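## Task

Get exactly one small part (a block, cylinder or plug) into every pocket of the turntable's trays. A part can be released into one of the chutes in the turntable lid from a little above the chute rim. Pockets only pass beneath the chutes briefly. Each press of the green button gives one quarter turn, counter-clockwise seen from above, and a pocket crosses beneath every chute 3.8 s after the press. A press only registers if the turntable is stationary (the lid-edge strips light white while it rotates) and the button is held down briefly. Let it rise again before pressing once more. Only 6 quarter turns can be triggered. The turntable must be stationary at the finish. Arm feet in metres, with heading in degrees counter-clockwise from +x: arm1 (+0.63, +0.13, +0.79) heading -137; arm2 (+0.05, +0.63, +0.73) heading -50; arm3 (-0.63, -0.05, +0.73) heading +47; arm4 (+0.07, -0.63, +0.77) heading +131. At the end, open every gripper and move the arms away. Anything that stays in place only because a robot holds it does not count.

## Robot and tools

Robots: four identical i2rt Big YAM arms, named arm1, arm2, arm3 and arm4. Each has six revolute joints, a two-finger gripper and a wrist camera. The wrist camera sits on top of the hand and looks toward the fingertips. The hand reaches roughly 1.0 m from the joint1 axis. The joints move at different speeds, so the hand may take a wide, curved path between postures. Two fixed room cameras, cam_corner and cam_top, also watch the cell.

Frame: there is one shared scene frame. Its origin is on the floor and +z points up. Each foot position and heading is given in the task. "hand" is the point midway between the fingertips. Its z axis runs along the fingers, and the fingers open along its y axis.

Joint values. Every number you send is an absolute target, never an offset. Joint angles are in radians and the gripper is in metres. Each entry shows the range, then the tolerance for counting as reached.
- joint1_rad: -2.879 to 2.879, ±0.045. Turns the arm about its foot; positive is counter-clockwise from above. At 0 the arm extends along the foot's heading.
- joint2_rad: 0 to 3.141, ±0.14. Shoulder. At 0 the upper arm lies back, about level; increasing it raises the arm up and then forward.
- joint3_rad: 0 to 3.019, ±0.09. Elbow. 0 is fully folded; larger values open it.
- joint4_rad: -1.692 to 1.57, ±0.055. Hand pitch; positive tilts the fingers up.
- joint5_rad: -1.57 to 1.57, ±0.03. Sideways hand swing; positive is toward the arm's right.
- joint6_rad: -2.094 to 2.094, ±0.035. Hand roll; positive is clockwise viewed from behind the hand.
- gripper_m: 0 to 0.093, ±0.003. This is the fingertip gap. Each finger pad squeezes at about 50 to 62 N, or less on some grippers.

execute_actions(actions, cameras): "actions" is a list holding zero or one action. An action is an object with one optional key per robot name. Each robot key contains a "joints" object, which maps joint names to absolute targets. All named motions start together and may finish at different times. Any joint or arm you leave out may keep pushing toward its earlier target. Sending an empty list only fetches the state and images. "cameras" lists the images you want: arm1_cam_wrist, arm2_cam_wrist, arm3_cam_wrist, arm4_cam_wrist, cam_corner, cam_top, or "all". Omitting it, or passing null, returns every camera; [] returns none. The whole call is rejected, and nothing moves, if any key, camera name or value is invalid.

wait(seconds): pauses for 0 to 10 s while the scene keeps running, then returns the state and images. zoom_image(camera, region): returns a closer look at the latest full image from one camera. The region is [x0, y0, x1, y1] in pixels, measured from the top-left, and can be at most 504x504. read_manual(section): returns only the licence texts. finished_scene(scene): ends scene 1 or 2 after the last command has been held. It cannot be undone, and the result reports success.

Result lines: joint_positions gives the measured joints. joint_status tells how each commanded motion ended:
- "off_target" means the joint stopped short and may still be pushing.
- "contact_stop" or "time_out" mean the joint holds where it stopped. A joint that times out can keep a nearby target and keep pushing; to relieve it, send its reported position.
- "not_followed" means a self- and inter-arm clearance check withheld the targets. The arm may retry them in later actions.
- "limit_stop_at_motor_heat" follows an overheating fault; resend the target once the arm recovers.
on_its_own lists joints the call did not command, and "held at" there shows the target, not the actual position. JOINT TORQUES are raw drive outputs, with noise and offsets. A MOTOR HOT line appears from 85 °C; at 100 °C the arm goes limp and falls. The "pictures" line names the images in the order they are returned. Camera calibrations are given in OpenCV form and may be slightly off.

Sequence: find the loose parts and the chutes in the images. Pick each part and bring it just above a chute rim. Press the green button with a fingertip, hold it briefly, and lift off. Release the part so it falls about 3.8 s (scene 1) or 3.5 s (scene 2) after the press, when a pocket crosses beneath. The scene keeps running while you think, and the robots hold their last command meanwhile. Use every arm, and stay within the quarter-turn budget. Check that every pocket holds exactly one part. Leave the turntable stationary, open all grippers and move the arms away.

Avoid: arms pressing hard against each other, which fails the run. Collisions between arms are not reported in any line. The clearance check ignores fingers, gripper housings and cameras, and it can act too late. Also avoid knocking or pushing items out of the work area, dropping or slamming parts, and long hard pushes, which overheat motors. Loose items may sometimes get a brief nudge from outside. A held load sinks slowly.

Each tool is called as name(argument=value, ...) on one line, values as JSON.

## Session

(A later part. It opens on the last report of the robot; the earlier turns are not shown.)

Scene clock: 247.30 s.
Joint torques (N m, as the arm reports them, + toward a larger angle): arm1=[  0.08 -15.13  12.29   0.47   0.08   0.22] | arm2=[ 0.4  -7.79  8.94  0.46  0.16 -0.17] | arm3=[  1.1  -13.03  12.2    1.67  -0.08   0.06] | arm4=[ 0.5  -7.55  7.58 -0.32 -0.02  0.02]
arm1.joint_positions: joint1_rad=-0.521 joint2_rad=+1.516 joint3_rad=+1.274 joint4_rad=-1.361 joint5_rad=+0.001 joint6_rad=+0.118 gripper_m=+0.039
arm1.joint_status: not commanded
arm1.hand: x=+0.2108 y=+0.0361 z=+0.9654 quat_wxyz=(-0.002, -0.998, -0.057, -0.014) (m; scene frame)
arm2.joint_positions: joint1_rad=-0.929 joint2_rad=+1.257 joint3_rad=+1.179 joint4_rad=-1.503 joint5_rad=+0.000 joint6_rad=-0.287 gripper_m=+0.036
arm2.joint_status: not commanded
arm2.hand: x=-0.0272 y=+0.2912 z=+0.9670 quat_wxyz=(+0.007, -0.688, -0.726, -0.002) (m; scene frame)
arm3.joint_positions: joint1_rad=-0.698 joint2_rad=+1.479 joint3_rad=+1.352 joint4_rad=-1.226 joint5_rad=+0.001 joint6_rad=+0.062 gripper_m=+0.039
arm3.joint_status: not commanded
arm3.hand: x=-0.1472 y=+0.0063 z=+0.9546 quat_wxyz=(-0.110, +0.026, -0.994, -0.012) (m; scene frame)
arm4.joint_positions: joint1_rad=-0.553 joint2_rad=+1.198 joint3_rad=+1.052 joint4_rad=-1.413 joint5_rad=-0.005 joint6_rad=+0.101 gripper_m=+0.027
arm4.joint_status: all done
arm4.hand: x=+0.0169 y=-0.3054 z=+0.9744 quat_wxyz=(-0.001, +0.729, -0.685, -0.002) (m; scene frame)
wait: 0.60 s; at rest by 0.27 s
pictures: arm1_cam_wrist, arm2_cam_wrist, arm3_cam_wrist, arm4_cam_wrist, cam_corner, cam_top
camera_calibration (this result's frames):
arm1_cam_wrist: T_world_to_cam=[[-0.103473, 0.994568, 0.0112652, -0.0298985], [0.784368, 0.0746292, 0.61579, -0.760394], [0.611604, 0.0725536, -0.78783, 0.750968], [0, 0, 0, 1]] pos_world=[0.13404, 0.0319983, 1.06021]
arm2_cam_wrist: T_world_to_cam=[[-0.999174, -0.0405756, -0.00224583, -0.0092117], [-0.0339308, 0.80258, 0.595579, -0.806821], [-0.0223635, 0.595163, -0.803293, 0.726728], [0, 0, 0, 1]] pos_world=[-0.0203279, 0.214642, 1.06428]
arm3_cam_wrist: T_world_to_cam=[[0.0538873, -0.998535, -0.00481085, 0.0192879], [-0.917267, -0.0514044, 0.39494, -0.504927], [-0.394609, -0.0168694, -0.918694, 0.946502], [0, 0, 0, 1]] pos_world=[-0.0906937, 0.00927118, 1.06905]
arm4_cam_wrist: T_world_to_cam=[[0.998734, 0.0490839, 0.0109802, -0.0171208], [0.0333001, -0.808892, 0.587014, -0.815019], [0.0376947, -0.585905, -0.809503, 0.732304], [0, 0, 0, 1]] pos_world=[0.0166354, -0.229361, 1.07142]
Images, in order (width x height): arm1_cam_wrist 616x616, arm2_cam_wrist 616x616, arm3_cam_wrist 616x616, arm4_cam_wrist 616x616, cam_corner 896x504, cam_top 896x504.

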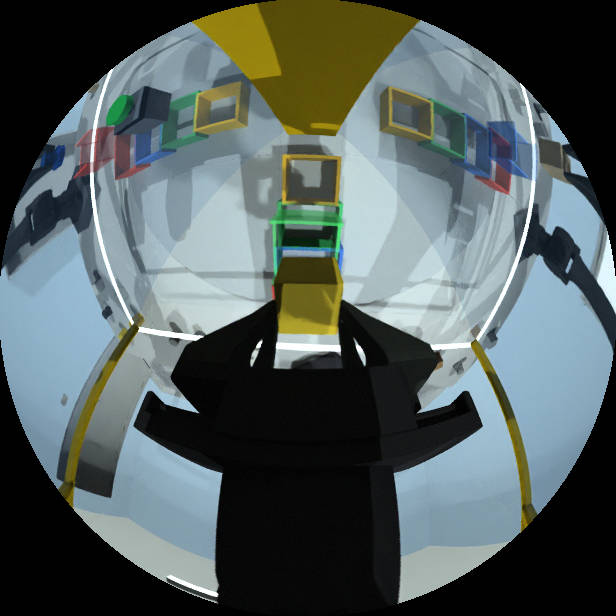

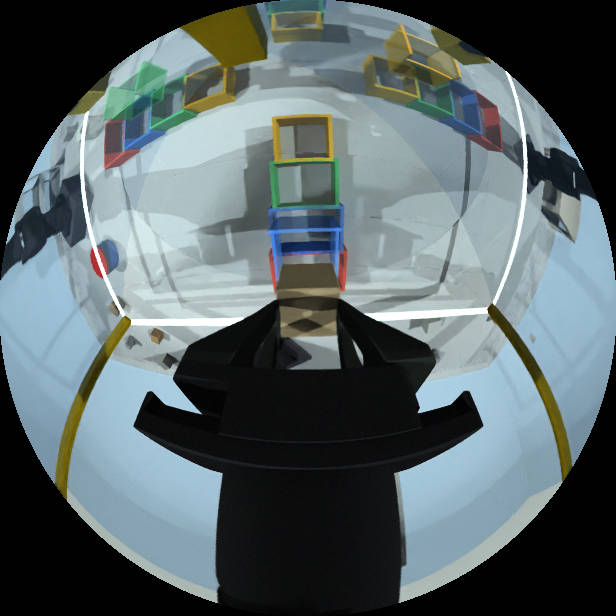

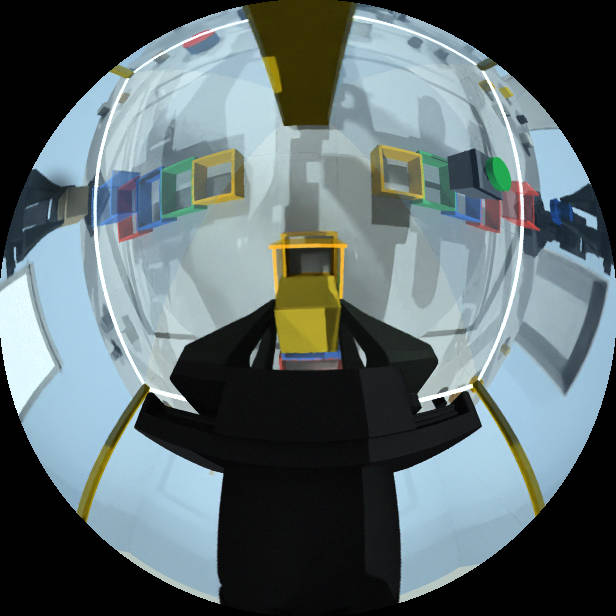

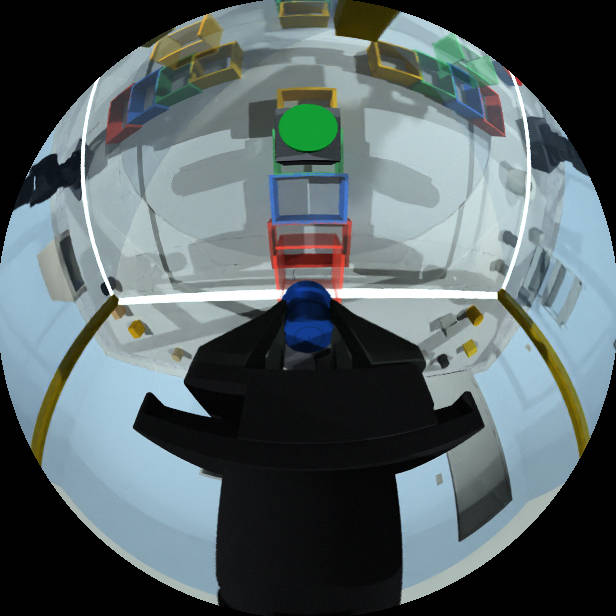

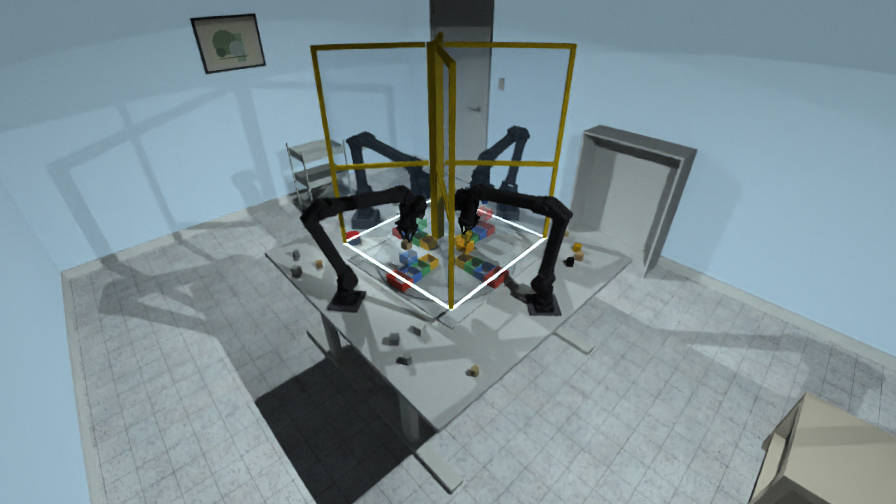

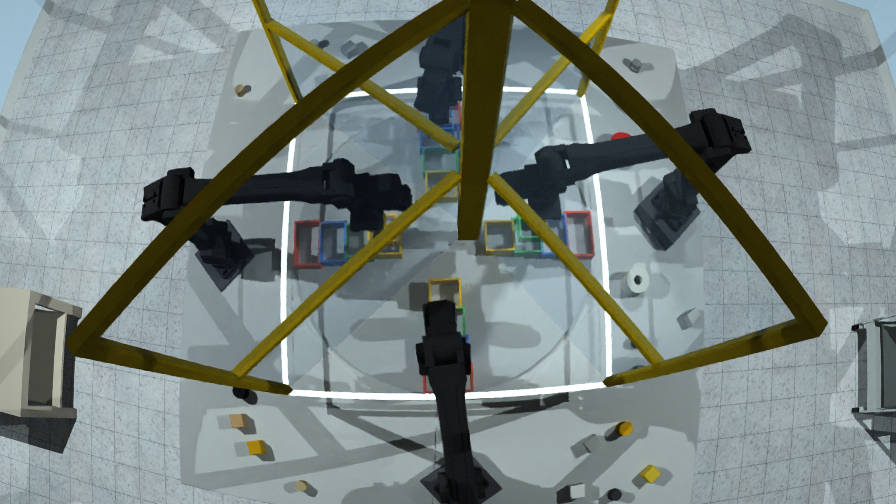

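execute_actions(actions=[{"arm4":{"joints":{"joint1_rad":-0.588,"joint2_rad":1.538,"joint3_rad":1.4,"joint4_rad":-1.375}}}], cameras=["cam_top"])

execute_actions(actions=[{"arm4":{"joints":{"joint2_rad":1.61}}}], cameras=["cam_top"])

execute_actions(actions=[{"arm4":{"joints":{"joint1_rad":-0.55,"joint2_rad":1.2,"joint3_rad":1.03,"joint4_rad":-1.43}}}], cameras=[])

wait(seconds=1.72)

execute_actions(actions=[{"arm1":{"joints":{"gripper_m":0.09}},"arm2":{"joints":{"gripper_m":0.09}},"arm3":{"joints":{"gripper_m":0.09}},"arm4":{"joints":{"gripper_m":0.09}}}], cameras=[])

execute_actions(actions=[{"arm1":{"joints":{"joint2_rad":1.1,"joint3_rad":1.05,"joint4_rad":-1.51}},"arm2":{"joints":{"joint1_rad":-2.25,"joint2_rad":1.2,"joint6_rad":0}},"arm3":{"joints":{"joint2_rad":1.1,"joint3_rad":1.1,"joint4_rad":-1.56}},"arm4":{"joints":{"joint1_rad":-1.91,"joint6_rad":0}}}], cameras=["cam_top"])

execute_actions(actions=[{"arm1":{"joints":{"joint1_rad":0.6,"joint6_rad":0}},"arm3":{"joints":{"joint1_rad":-2.25,"joint6_rad":0}}}])

Scene clock: 258.47 s.
Joint torques (N m, as the arm reports them, + toward a larger angle): arm1=[  0.01 -15.11  12.3    0.48   0.08   0.22] | arm2=[ 0.69 -7.73  8.91  0.48  0.15 -0.19] | arm3=[  0.82 -12.82  12.29   1.7   -0.06   0.07] | arm4=[  0.68 -13.33  12.03   0.26  -0.04   0.02]
arm1.joint_positions: joint1_rad=-0.521 joint2_rad=+1.516 joint3_rad=+1.274 joint4_rad=-1.361 joint5_rad=+0.001 joint6_rad=+0.118 gripper_m=+0.039
arm1.joint_status: not commanded
arm1.hand: x=+0.2108 y=+0.0361 z=+0.9654 quat_wxyz=(-0.002, -0.998, -0.057, -0.014) (m; scene frame)
arm2.joint_positions: joint1_rad=-0.929 joint2_rad=+1.257 joint3_rad=+1.179 joint4_rad=-1.503 joint5_rad=+0.000 joint6_rad=-0.287 gripper_m=+0.036
arm2.joint_status: not commanded
arm2.hand: x=-0.0272 y=+0.2912 z=+0.9670 quat_wxyz=(+0.007, -0.688, -0.726, -0.002) (m; scene frame)
arm3.joint_positions: joint1_rad=-0.698 joint2_rad=+1.479 joint3_rad=+1.352 joint4_rad=-1.226 joint5_rad=+0.001 joint6_rad=+0.062 gripper_m=+0.039
arm3.joint_status: not commanded
arm3.hand: x=-0.1472 y=+0.0063 z=+0.9546 quat_wxyz=(-0.110, +0.026, -0.994, -0.012) (m; scene frame)
arm4.joint_positions: joint1_rad=-0.584 joint2_rad=+1.545 joint3_rad=+1.338 joint4_rad=-1.381 joint5_rad=-0.005 joint6_rad=+0.101 gripper_m=+0.027
arm4.joint_status: all done
arm4.hand: x=+0.0112 y=-0.1834 z=+0.9536 quat_wxyz=(+0.008, +0.718, -0.696, +0.010) (m; scene frame)
pictures: cam_top
Images, in order (width x height): cam_top 896x504.

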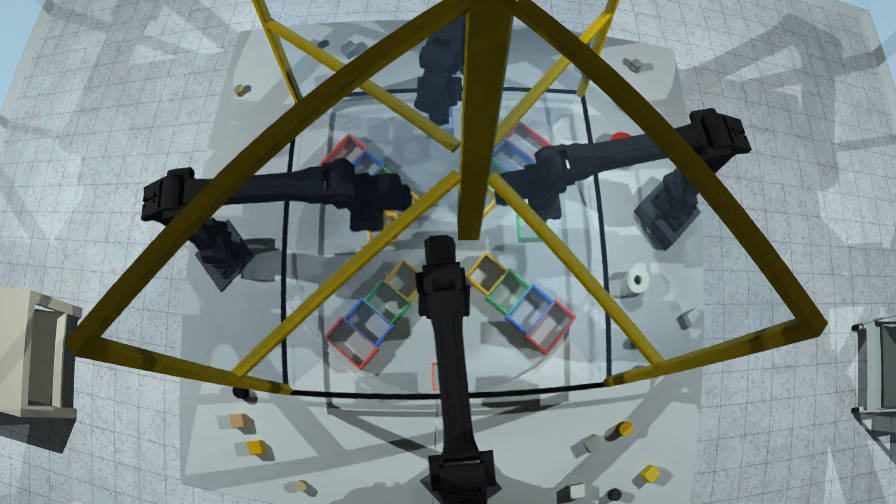

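Scene clock: 259.17 s.
Joint torques (N m, as the arm reports them, + toward a larger angle): arm1=[  0.03 -15.16  12.29   0.48   0.08   0.22] | arm2=[ 0.41 -7.82  8.91  0.52  0.16 -0.19] | arm3=[  0.75 -12.98  12.26   1.63  -0.07   0.1 ] | arm4=[  0.23 -10.12  10.12   0.42  -0.02   0.01]
arm1.joint_positions: joint1_rad=-0.521 joint2_rad=+1.516 joint3_rad=+1.274 joint4_rad=-1.361 joint5_rad=+0.001 joint6_rad=+0.118 gripper_m=+0.039
arm1.joint_status: not commanded
arm1.hand: x=+0.2108 y=+0.0361 z=+0.9654 quat_wxyz=(-0.002, -0.998, -0.057, -0.014) (m; scene frame)
arm2.joint_positions: joint1_rad=-0.929 joint2_rad=+1.257 joint3_rad=+1.179 joint4_rad=-1.503 joint5_rad=+0.000 joint6_rad=-0.287 gripper_m=+0.036
arm2.joint_status: not commanded
arm2.hand: x=-0.0272 y=+0.2912 z=+0.9670 quat_wxyz=(+0.007, -0.688, -0.726, -0.002) (m; scene frame)
arm3.joint_positions: joint1_rad=-0.698 joint2_rad=+1.479 joint3_rad=+1.352 joint4_rad=-1.226 joint5_rad=+0.001 joint6_rad=+0.062 gripper_m=+0.039
arm3.joint_status: not commanded
arm3.hand: x=-0.1472 y=+0.0063 z=+0.9546 quat_wxyz=(-0.110, +0.026, -0.994, -0.012) (m; scene frame)
arm4.joint_positions: joint1_rad=-0.584 joint2_rad=+1.580 joint3_rad=+1.359 joint4_rad=-1.385 joint5_rad=-0.005 joint6_rad=+0.101 gripper_m=+0.027
arm4.joint_status: all done
arm4.hand: x=+0.0102 y=-0.1757 z=+0.9466 quat_wxyz=(+0.013, +0.717, -0.696, +0.016) (m; scene frame)
pictures: cam_top
Images, in order (width x height): cam_top 896x504.

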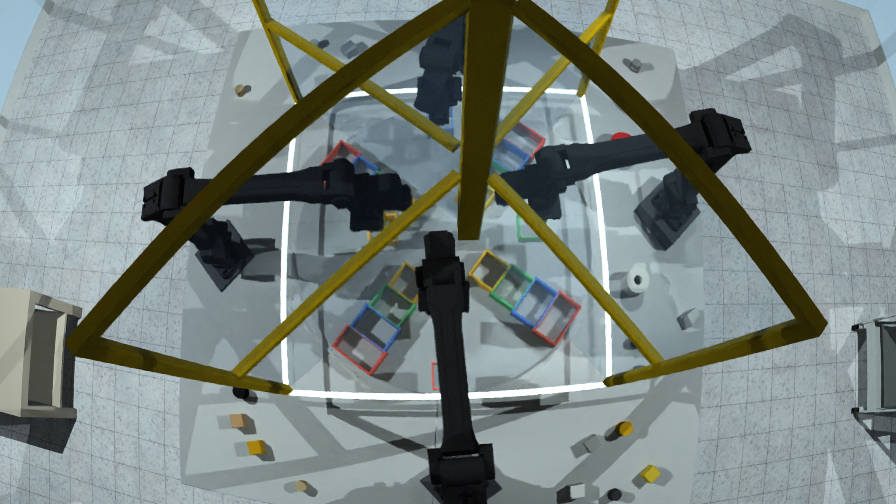

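Scene clock: 260.33 s.
Joint torques (N m, as the arm reports them, + toward a larger angle): arm1=[  0.04 -15.12  12.28   0.47   0.08   0.23] | arm2=[ 0.51 -7.83  8.9   0.47  0.15 -0.19] | arm3=[  1.04 -13.2   12.19   1.65  -0.08   0.08] | arm4=[ 1.2  -7.57  7.47 -0.28 -0.01  0.01]
arm1.joint_positions: joint1_rad=-0.521 joint2_rad=+1.516 joint3_rad=+1.274 joint4_rad=-1.361 joint5_rad=+0.001 joint6_rad=+0.118 gripper_m=+0.039
arm1.joint_status: not commanded
arm1.hand: x=+0.2108 y=+0.0361 z=+0.9654 quat_wxyz=(-0.002, -0.998, -0.057, -0.014) (m; scene frame)
arm2.joint_positions: joint1_rad=-0.929 joint2_rad=+1.257 joint3_rad=+1.179 joint4_rad=-1.503 joint5_rad=+0.000 joint6_rad=-0.287 gripper_m=+0.036
arm2.joint_status: not commanded
arm2.hand: x=-0.0272 y=+0.2912 z=+0.9670 quat_wxyz=(+0.007, -0.688, -0.726, -0.002) (m; scene frame)
arm3.joint_positions: joint1_rad=-0.698 joint2_rad=+1.479 joint3_rad=+1.352 joint4_rad=-1.226 joint5_rad=+0.001 joint6_rad=+0.062 gripper_m=+0.039
arm3.joint_status: not commanded
arm3.hand: x=-0.1472 y=+0.0063 z=+0.9546 quat_wxyz=(-0.110, +0.026, -0.994, -0.012) (m; scene frame)
arm4.joint_positions: joint1_rad=-0.553 joint2_rad=+1.198 joint3_rad=+1.032 joint4_rad=-1.423 joint5_rad=-0.004 joint6_rad=+0.101 gripper_m=+0.027
arm4.joint_status: all done
arm4.hand: x=+0.0185 y=-0.3137 z=+0.9668 quat_wxyz=(+0.008, +0.728, -0.685, +0.010) (m; scene frame)
pictures: none
No camera images: the call's "cameras" was empty. Leave "cameras" out to get every camera's image.

Scene clock: 262.07 s.
Joint torques (N m, as the arm reports them, + toward a larger angle): arm1=[  0.03 -15.17  12.29   0.47   0.08   0.22] | arm2=[ 0.35 -7.95  9.01  0.49  0.14 -0.18] | arm3=[  0.86 -12.94  12.33   1.64  -0.05   0.07] | arm4=[ 0.77 -7.67  7.46 -0.13 -0.07  0.04]
arm1.joint_positions: joint1_rad=-0.521 joint2_rad=+1.516 joint3_rad=+1.274 joint4_rad=-1.361 joint5_rad=+0.001 joint6_rad=+0.118 gripper_m=+0.039
arm1.joint_status: not commanded
arm1.hand: x=+0.2108 y=+0.0361 z=+0.9654 quat_wxyz=(-0.002, -0.998, -0.057, -0.014) (m; scene frame)
arm2.joint_positions: joint1_rad=-0.929 joint2_rad=+1.257 joint3_rad=+1.179 joint4_rad=-1.503 joint5_rad=+0.000 joint6_rad=-0.287 gripper_m=+0.036
arm2.joint_status: not commanded
arm2.hand: x=-0.0272 y=+0.2912 z=+0.9670 quat_wxyz=(+0.007, -0.688, -0.726, -0.002) (m; scene frame)
arm3.joint_positions: joint1_rad=-0.698 joint2_rad=+1.479 joint3_rad=+1.352 joint4_rad=-1.226 joint5_rad=+0.001 joint6_rad=+0.062 gripper_m=+0.039
arm3.joint_status: not commanded
arm3.hand: x=-0.1472 y=+0.0063 z=+0.9546 quat_wxyz=(-0.110, +0.026, -0.994, -0.012) (m; scene frame)
arm4.joint_positions: joint1_rad=-0.553 joint2_rad=+1.198 joint3_rad=+1.032 joint4_rad=-1.423 joint5_rad=-0.004 joint6_rad=+0.101 gripper_m=+0.027
arm4.joint_status: all done
arm4.hand: x=+0.0185 y=-0.3137 z=+0.9668 quat_wxyz=(+0.008, +0.728, -0.685, +0.010) (m; scene frame)
wait: 1.73 s; at rest by 0.27 s
pictures: arm1_cam_wrist, arm2_cam_wrist, arm3_cam_wrist, arm4_cam_wrist, cam_corner, cam_top
camera_calibration (this result's frames):
arm1_cam_wrist: T_world_to_cam=[[-0.103473, 0.994568, 0.0112652, -0.0298985], [0.784368, 0.0746292, 0.61579, -0.760394], [0.611604, 0.0725536, -0.78783, 0.750968], [0, 0, 0, 1]] pos_world=[0.13404, 0.0319983, 1.06021]
arm2_cam_wrist: T_world_to_cam=[[-0.999174, -0.0405756, -0.00224583, -0.0092117], [-0.0339308, 0.80258, 0.595579, -0.806821], [-0.0223635, 0.595163, -0.803293, 0.726728], [0, 0, 0, 1]] pos_world=[-0.0203279, 0.214642, 1.06428]
arm3_cam_wrist: T_world_to_cam=[[0.0538873, -0.998535, -0.00481085, 0.0192879], [-0.917267, -0.0514044, 0.39494, -0.504927], [-0.394609, -0.0168694, -0.918694, 0.946502], [0, 0, 0, 1]] pos_world=[-0.0906937, 0.00927118, 1.06905]
arm4_cam_wrist: T_world_to_cam=[[0.99871, 0.0485755, 0.014785, -0.0220469], [0.0294357, -0.791145, 0.61092, -0.834749], [0.0413729, -0.609697, -0.791554, 0.696353], [0, 0, 0, 1]] pos_world=[0.0177798, -0.234772, 1.06149]
Images, in order (width x height): arm1_cam_wrist 616x616, arm2_cam_wrist 616x616, arm3_cam_wrist 616x616, arm4_cam_wrist 616x616, cam_corner 896x504, cam_top 896x504.

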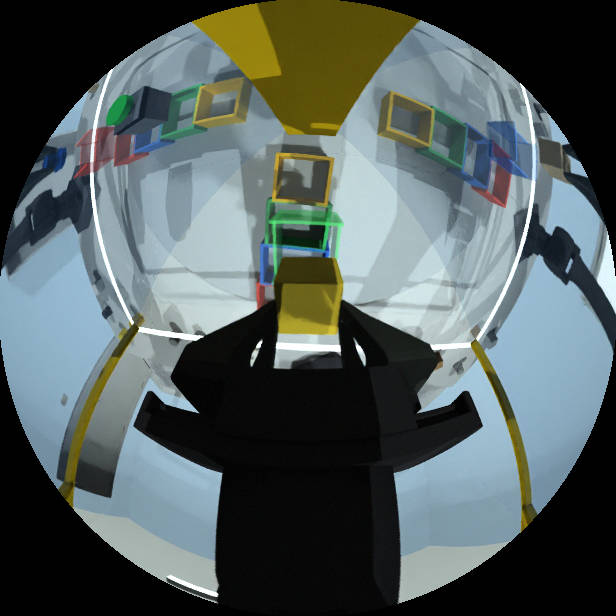

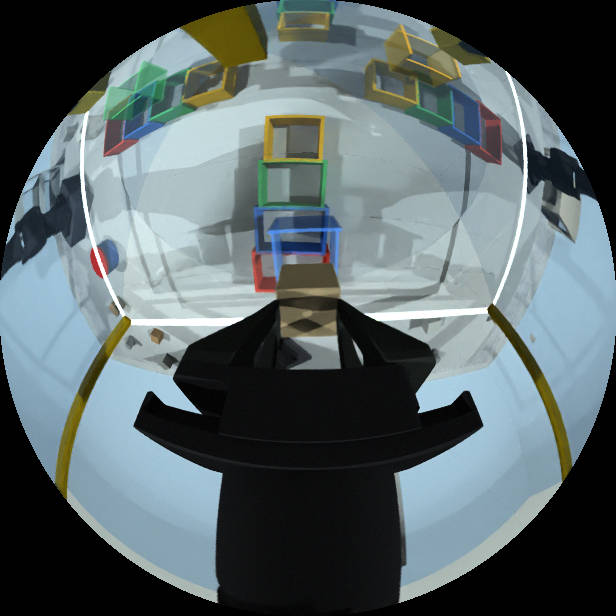

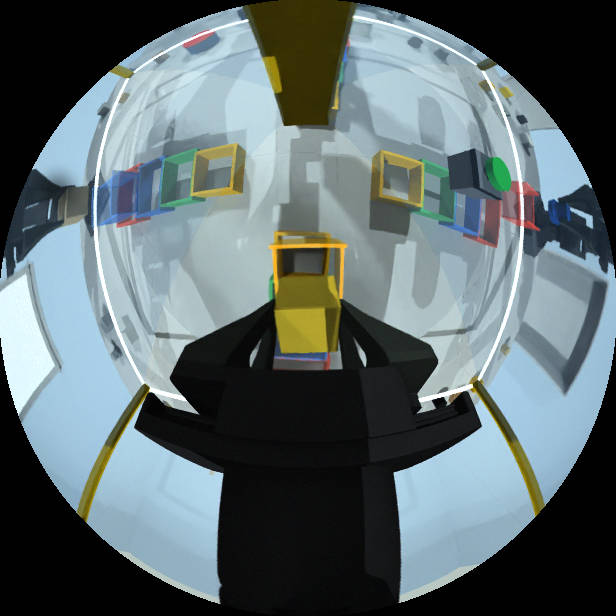

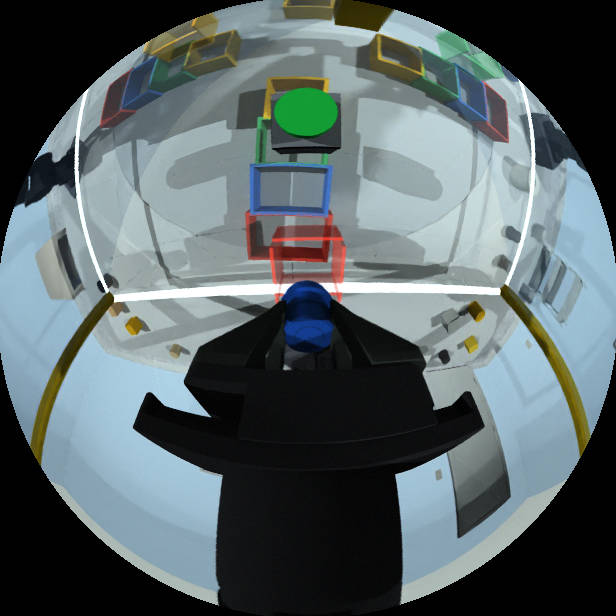

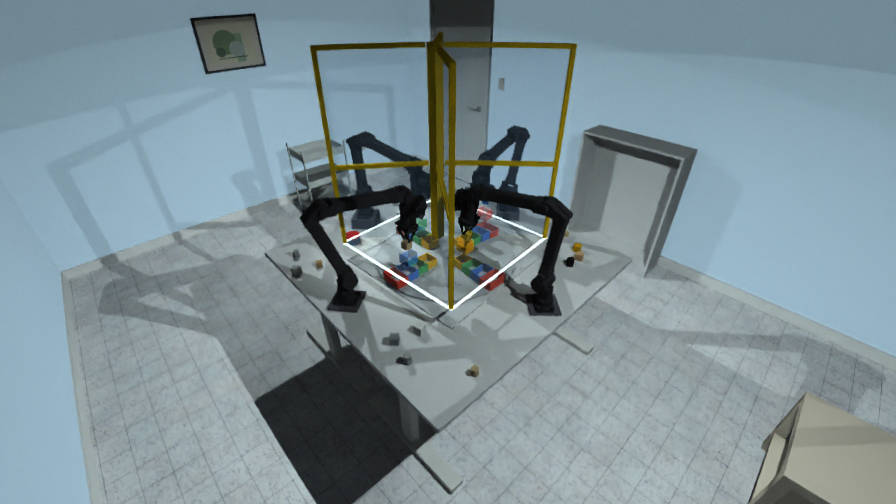

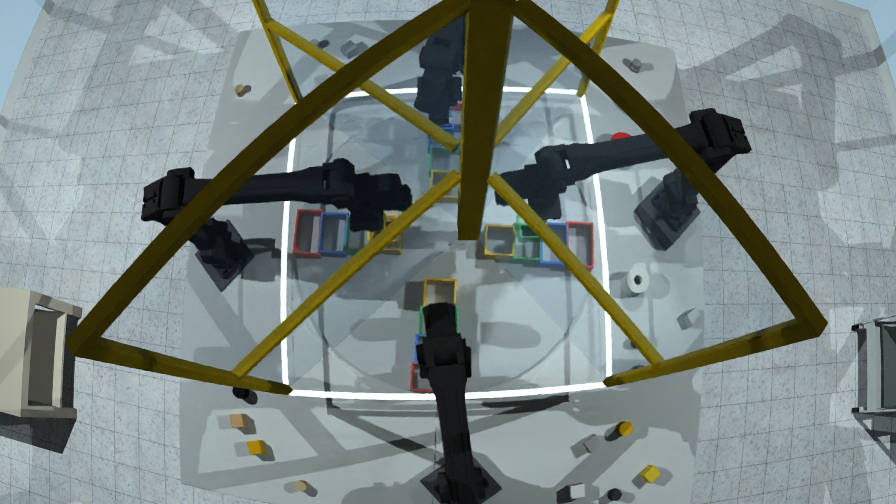

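Scene clock: 262.77 s.
Joint torques (N m, as the arm reports them, + toward a larger angle): arm1=[  0.1  -15.13  12.27   0.47   0.08   0.21] | arm2=[ 0.23 -7.61  8.92  0.44  0.16 -0.2 ] | arm3=[  0.94 -12.86  12.22   1.73  -0.06   0.09] | arm4=[ 0.48 -7.42  7.35 -0.31 -0.02  0.01]
arm1.joint_positions: joint1_rad=-0.521 joint2_rad=+1.516 joint3_rad=+1.274 joint4_rad=-1.361 joint5_rad=+0.001 joint6_rad=+0.118 gripper_m=+0.090
arm1.joint_status: all done
arm1.hand: x=+0.2108 y=+0.0361 z=+0.9654 quat_wxyz=(-0.002, -0.998, -0.057, -0.014) (m; scene frame)
arm2.joint_positions: joint1_rad=-0.929 joint2_rad=+1.257 joint3_rad=+1.179 joint4_rad=-1.503 joint5_rad=+0.000 joint6_rad=-0.287 gripper_m=+0.090
arm2.joint_status: all done
arm2.hand: x=-0.0272 y=+0.2912 z=+0.9670 quat_wxyz=(+0.007, -0.688, -0.726, -0.002) (m; scene frame)
arm3.joint_positions: joint1_rad=-0.698 joint2_rad=+1.479 joint3_rad=+1.352 joint4_rad=-1.226 joint5_rad=+0.001 joint6_rad=+0.062 gripper_m=+0.090
arm3.joint_status: all done
arm3.hand: x=-0.1472 y=+0.0063 z=+0.9546 quat_wxyz=(-0.110, +0.026, -0.994, -0.012) (m; scene frame)
arm4.joint_positions: joint1_rad=-0.553 joint2_rad=+1.198 joint3_rad=+1.032 joint4_rad=-1.423 joint5_rad=-0.004 joint6_rad=+0.101 gripper_m=+0.090
arm4.joint_status: all done
arm4.hand: x=+0.0185 y=-0.3137 z=+0.9668 quat_wxyz=(+0.008, +0.728, -0.685, +0.010) (m; scene frame)
pictures: none
No camera images: the call's "cameras" was empty. Leave "cameras" out to get every camera's image.

Scene clock: 264.43 s.
Joint torques (N m, as the arm reports them, + toward a larger angle): arm1=[-0.02 -5.24  9.53 -0.09  0.08  0.22] | arm2=[ 0.85 -9.12  9.08  0.38  0.15  0.13] | arm3=[ 0.83 -5.92  7.65  0.06 -0.05  0.06] | arm4=[ 0.62 -7.32  7.54 -0.29  0.03 -0.19]
arm1.joint_positions: joint1_rad=-0.521 joint2_rad=+1.090 joint3_rad=+1.048 joint4_rad=-1.501 joint5_rad=+0.001 joint6_rad=+0.118 gripper_m=+0.090
arm1.joint_status: all done
arm1.hand: x=+0.3435 y=+0.0682 z=+1.0256 quat_wxyz=(-0.008, -0.998, -0.057, +0.017) (m; scene frame)
arm2.joint_positions: joint1_rad=-2.251 joint2_rad=+1.218 joint3_rad=+1.179 joint4_rad=-1.499 joint5_rad=+0.000 joint6_rad=-0.013 gripper_m=+0.090
arm2.joint_status: all done
arm2.hand: x=-0.2907 y=+0.6242 z=+0.9832 quat_wxyz=(+0.001, -1.000, -0.015, +0.022) (m; scene frame)
arm3.joint_positions: joint1_rad=-0.698 joint2_rad=+1.094 joint3_rad=+1.103 joint4_rad=-1.548 joint5_rad=+0.001 joint6_rad=+0.062 gripper_m=+0.090
arm3.joint_status: all done
arm3.hand: x=-0.3347 y=-0.0154 z=+0.9841 quat_wxyz=(-0.018, +0.026, -0.999, -0.004) (m; scene frame)
arm4.joint_positions: joint1_rad=-1.911 joint2_rad=+1.199 joint3_rad=+1.032 joint4_rad=-1.423 joint5_rad=-0.006 joint6_rad=+0.010 gripper_m=+0.090
arm4.joint_status: all done
arm4.hand: x=+0.3673 y=-0.5112 z=+0.9698 quat_wxyz=(+0.008, +0.181, -0.983, +0.002) (m; scene frame)
pictures: cam_top
Images, in order (width x height): cam_top 896x504.

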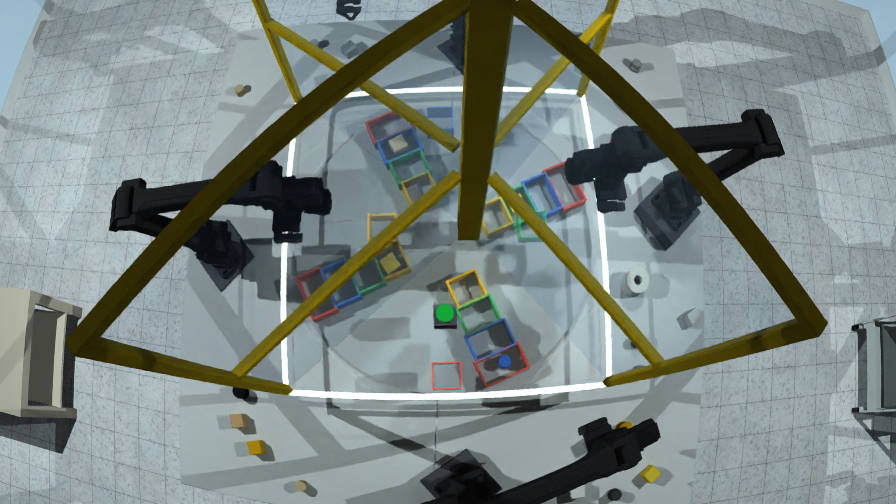

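Scene clock: 266.20 s.
Joint torques (N m, as the arm reports them, + toward a larger angle): arm1=[-0.23 -5.72  9.52 -0.09  0.07 -0.01] | arm2=[ 0.59 -9.08  9.07  0.48  0.15  0.15] | arm3=[ 0.96 -6.11  7.69  0.04 -0.04 -0.09] | arm4=[ 0.49 -7.36  7.61 -0.25  0.03 -0.2 ]
arm1.joint_positions: joint1_rad=+0.592 joint2_rad=+1.094 joint3_rad=+1.048 joint4_rad=-1.501 joint5_rad=+0.001 joint6_rad=+0.013 gripper_m=+0.090
arm1.joint_status: all done
arm1.hand: x=+0.5645 y=-0.1527 z=+1.0259 quat_wxyz=(-0.010, -0.786, -0.618, +0.015) (m; scene frame)
arm2.joint_positions: joint1_rad=-2.251 joint2_rad=+1.218 joint3_rad=+1.179 joint4_rad=-1.499 joint5_rad=+0.000 joint6_rad=-0.013 gripper_m=+0.090
arm2.joint_status: not commanded
arm2.hand: x=-0.2907 y=+0.6242 z=+0.9832 quat_wxyz=(+0.001, -1.000, -0.015, +0.022) (m; scene frame)
arm3.joint_positions: joint1_rad=-2.244 joint2_rad=+1.100 joint3_rad=+1.103 joint4_rad=-1.548 joint5_rad=+0.001 joint6_rad=+0.009 gripper_m=+0.090
arm3.joint_status: all done
arm3.hand: x=-0.5902 y=-0.3449 z=+0.9797 quat_wxyz=(-0.009, -0.660, -0.751, +0.005) (m; scene frame)
arm4.joint_positions: joint1_rad=-1.911 joint2_rad=+1.199 joint3_rad=+1.032 joint4_rad=-1.423 joint5_rad=-0.006 joint6_rad=+0.010 gripper_m=+0.090
arm4.joint_status: not commanded
arm4.hand: x=+0.3673 y=-0.5112 z=+0.9698 quat_wxyz=(+0.008, +0.181, -0.983, +0.002) (m; scene frame)
pictures: arm1_cam_wrist, arm2_cam_wrist, arm3_cam_wrist, arm4_cam_wrist, cam_corner, cam_top
camera_calibration (this result's frames):
arm1_cam_wrist: T_world_to_cam=[[-0.968751, 0.247277, 0.0193544, 0.559802], [0.214725, 0.797042, 0.564462, -0.576466], [0.124152, 0.55098, -0.825232, 0.982557], [0, 0, 0, 1]] pos_world=[0.544104, -0.220327, 1.1254]
arm2_cam_wrist: T_world_to_cam=[[-0.0161931, 0.999847, -0.00656354, -0.618359], [0.835236, 0.0171352, 0.549625, -0.304512], [0.549654, 0.00341804, -0.835386, 1.10281], [0, 0, 0, 1]] pos_world=[-0.361839, 0.619713, 1.08458]
arm3_cam_wrist: T_world_to_cam=[[-0.99115, -0.132445, 0.00894607, -0.638968], [-0.103715, 0.814687, 0.570551, -0.332353], [-0.082855, 0.564574, -0.821214, 1.07785], [0, 0, 0, 1]] pos_world=[-0.578478, -0.42239, 1.08049]
arm4_cam_wrist: T_world_to_cam=[[0.345078, -0.938475, 0.0136572, -0.624313], [-0.751134, -0.267409, 0.603565, -0.441589], [-0.562778, -0.218535, -0.797197, 0.991197], [0, 0, 0, 1]] pos_world=[0.441568, -0.487376, 1.06523]
Images, in order (width x height): arm1_cam_wrist 616x616, arm2_cam_wrist 616x616, arm3_cam_wrist 616x616, arm4_cam_wrist 616x616, cam_corner 896x504, cam_top 896x504.

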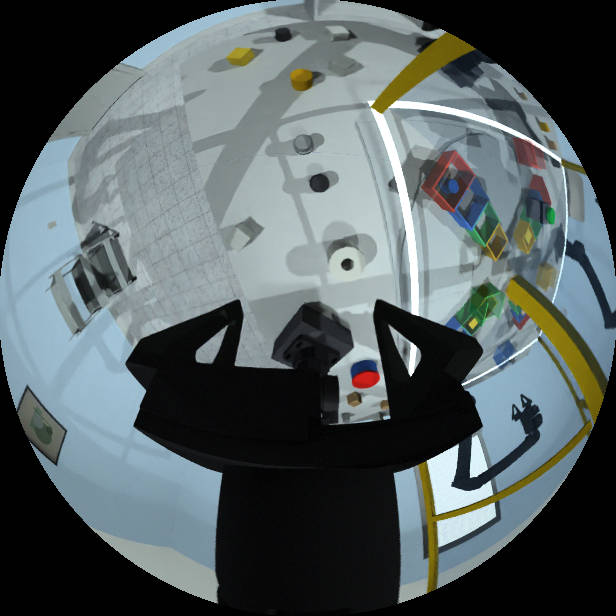

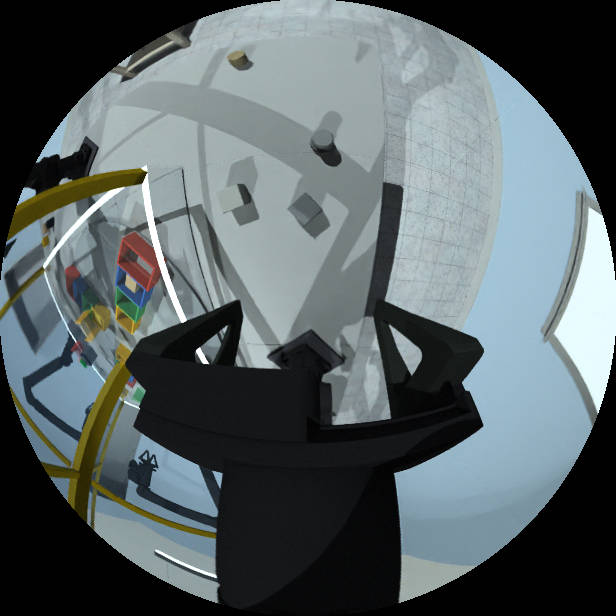

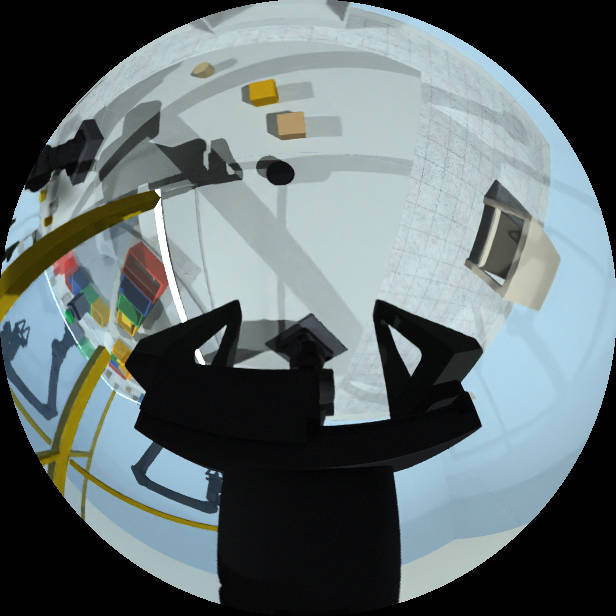

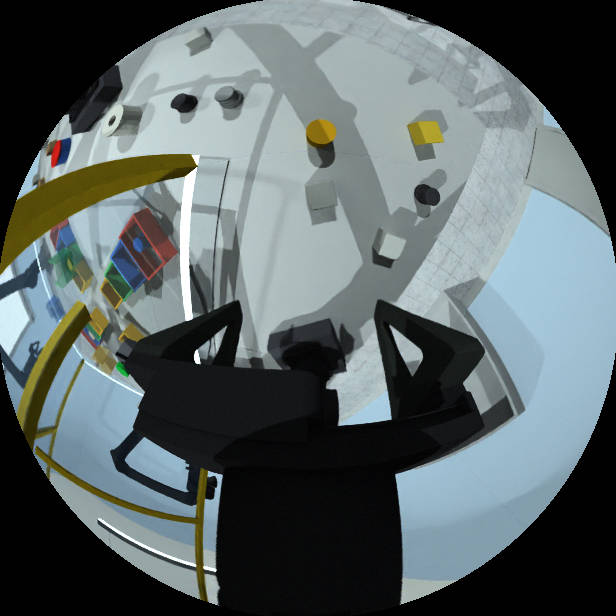

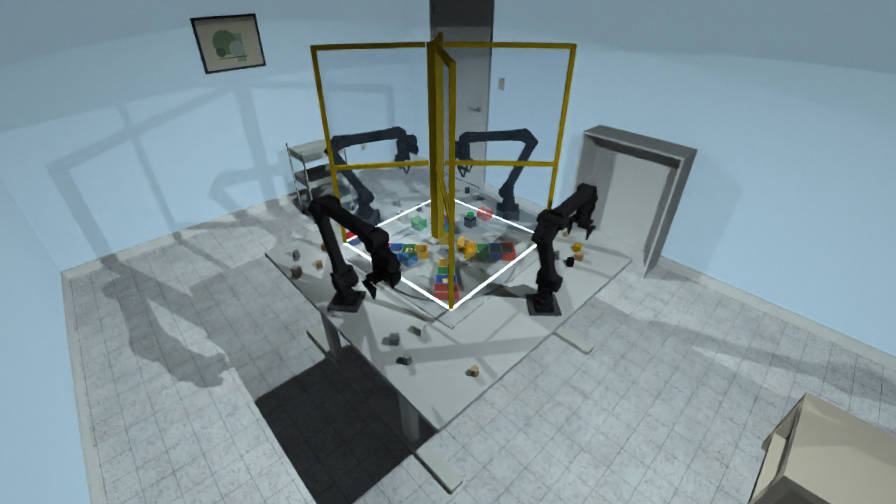

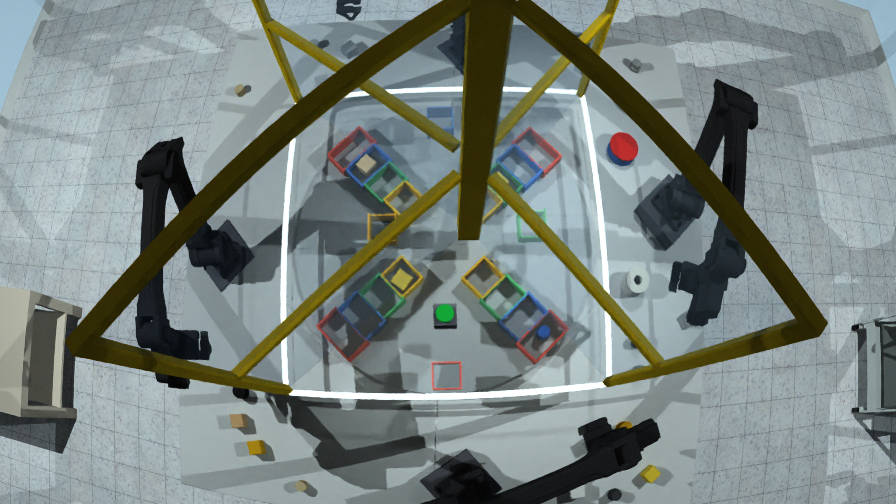

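execute_actions(actions=[{"arm1":{"joints":{"joint1_rad":0.985,"joint2_rad":1.32,"joint3_rad":0.68,"joint4_rad":-0.892,"joint6_rad":-0.1}},"arm2":{"joints":{"joint1_rad":-2.222,"joint2_rad":1.432,"joint3_rad":0.972,"joint4_rad":-1.08,"joint6_rad":0.7}},"arm3":{"joints":{"joint1_rad":-2.195,"joint2_rad":1.68,"joint3_rad":1.3,"joint4_rad":-1.125}},"arm4":{"joints":{"joint1_rad":-2.005,"joint2_rad":1.48,"joint3_rad":0.905,"joint4_rad":-0.96,"joint6_rad":-0.15}}}], cameras=["arm1_cam_wrist","arm2_cam_wrist","arm3_cam_wrist","arm4_cam_wrist"])

Scene clock: 297.00 s.
Joint torques (N m, as the arm reports them, + toward a larger angle): arm1=[-0.25 -9.27  8.65  0.92  0.07 -0.02] | arm2=[  1.21 -11.04   9.26   0.62   0.24   0.16] | arm3=[  2.65 -17.11   8.97   1.24  -0.07  -0.11] | arm4=[  0.69 -11.8    6.78   0.83   0.04  -0.19]
arm1.joint_positions: joint1_rad=+0.978 joint2_rad=+1.333 joint3_rad=+0.666 joint4_rad=-0.907 joint5_rad=+0.001 joint6_rad=-0.087 gripper_m=+0.090
arm1.joint_status: all done
arm1.hand: x=+0.6771 y=-0.1609 z=+0.8228 quat_wxyz=(+0.000, -0.614, -0.789, +0.005) (m; scene frame)
arm2.joint_positions: joint1_rad=-2.229 joint2_rad=+1.452 joint3_rad=+0.964 joint4_rad=-1.090 joint5_rad=+0.000 joint6_rad=+0.686 gripper_m=+0.090
arm2.joint_status: all done
arm2.hand: x=-0.3278 y=+0.6158 z=+0.8247 quat_wxyz=(+0.001, -0.948, +0.318, +0.002) (m; scene frame)
arm3.joint_positions: joint1_rad=-2.203 joint2_rad=+1.691 joint3_rad=+1.276 joint4_rad=-1.139 joint5_rad=+0.001 joint6_rad=+0.009 gripper_m=+0.090
arm3.joint_status: all done
arm3.hand: x=-0.5436 y=-0.5284 z=+0.8232 quat_wxyz=(-0.006, -0.644, -0.765, +0.002) (m; scene frame)
arm4.joint_positions: joint1_rad=-2.008 joint2_rad=+1.498 joint3_rad=+0.899 joint4_rad=-0.975 joint5_rad=-0.006 joint6_rad=-0.140 gripper_m=+0.090
arm4.joint_status: all done
arm4.hand: x=+0.4330 y=-0.5259 z=+0.8233 quat_wxyz=(+0.000, +0.207, -0.978, +0.001) (m; scene frame)
pictures: arm1_cam_wrist, arm2_cam_wrist, arm3_cam_wrist, arm4_cam_wrist
camera_calibration (this result's frames):
arm1_cam_wrist: T_world_to_cam=[[-0.972012, -0.233572, 0.0252453, 0.59487], [-0.174301, 0.789026, 0.589116, -0.237677], [-0.15752, 0.568227, -0.807654, 0.984575], [0, 0, 0, 1]] pos_world=[0.691884, -0.232983, 0.920198]
arm2_cam_wrist: T_world_to_cam=[[0.613799, 0.789405, -0.00947905, -0.273094], [0.645771, -0.495137, 0.581222, 0.0409825], [0.454126, -0.362875, -0.81369, 1.16715], [0, 0, 0, 1]] pos_world=[-0.388875, 0.659405, 0.923292]
arm3_cam_wrist: T_world_to_cam=[[-0.984835, -0.17327, 0.00879976, -0.633671], [-0.136442, 0.804848, 0.577584, -0.117538], [-0.10716, 0.567624, -0.816284, 1.04114], [0, 0, 0, 1]] pos_world=[-0.528531, -0.60617, 0.923328]
arm4_cam_wrist: T_world_to_cam=[[0.393901, -0.919062, 0.012925, -0.669062], [-0.744475, -0.310765, 0.590917, -0.322972], [-0.539072, -0.242385, -0.806629, 0.893117], [0, 0, 0, 1]] pos_world=[0.504555, -0.498799, 0.919911]
Images, in order (width x height): arm1_cam_wrist 616x616, arm2_cam_wrist 616x616, arm3_cam_wrist 616x616, arm4_cam_wrist 616x616.

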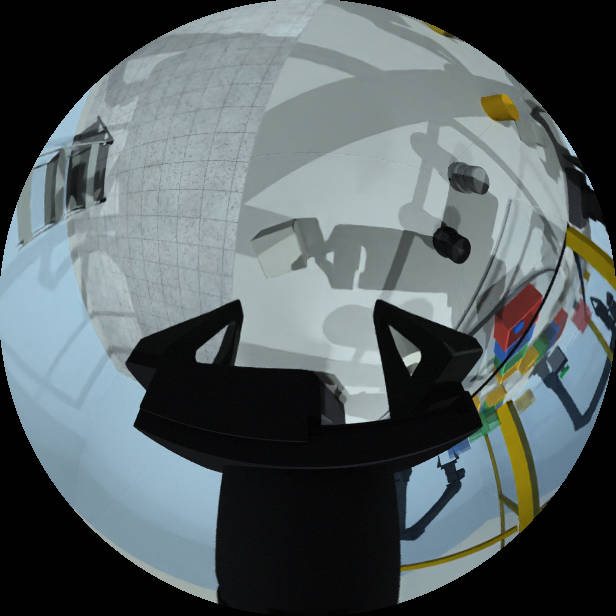

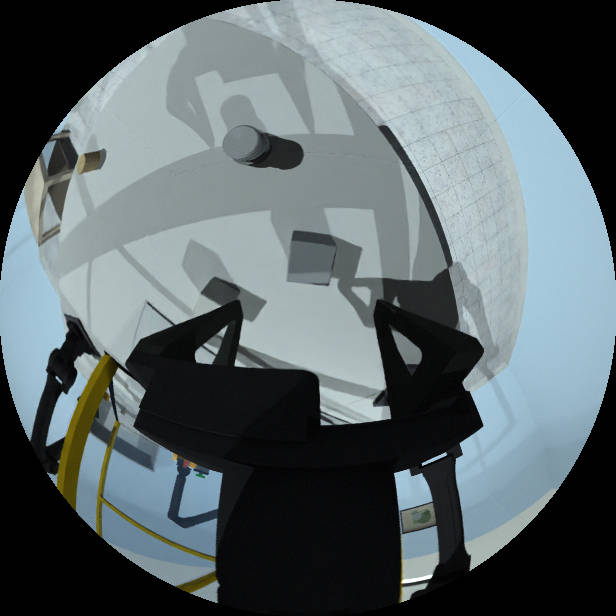

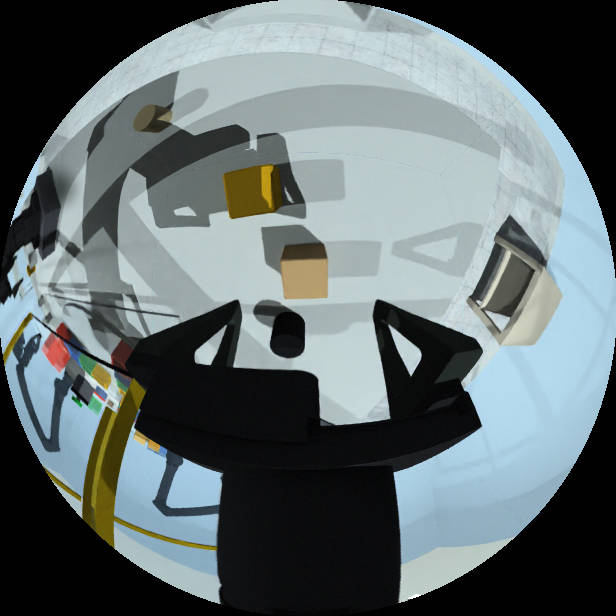

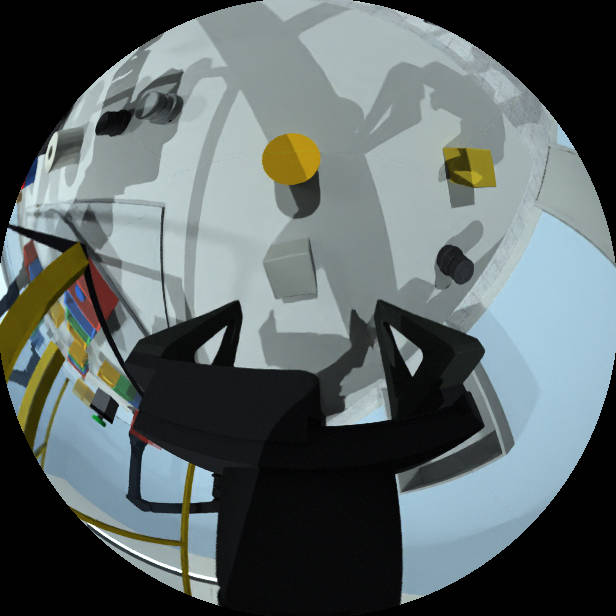

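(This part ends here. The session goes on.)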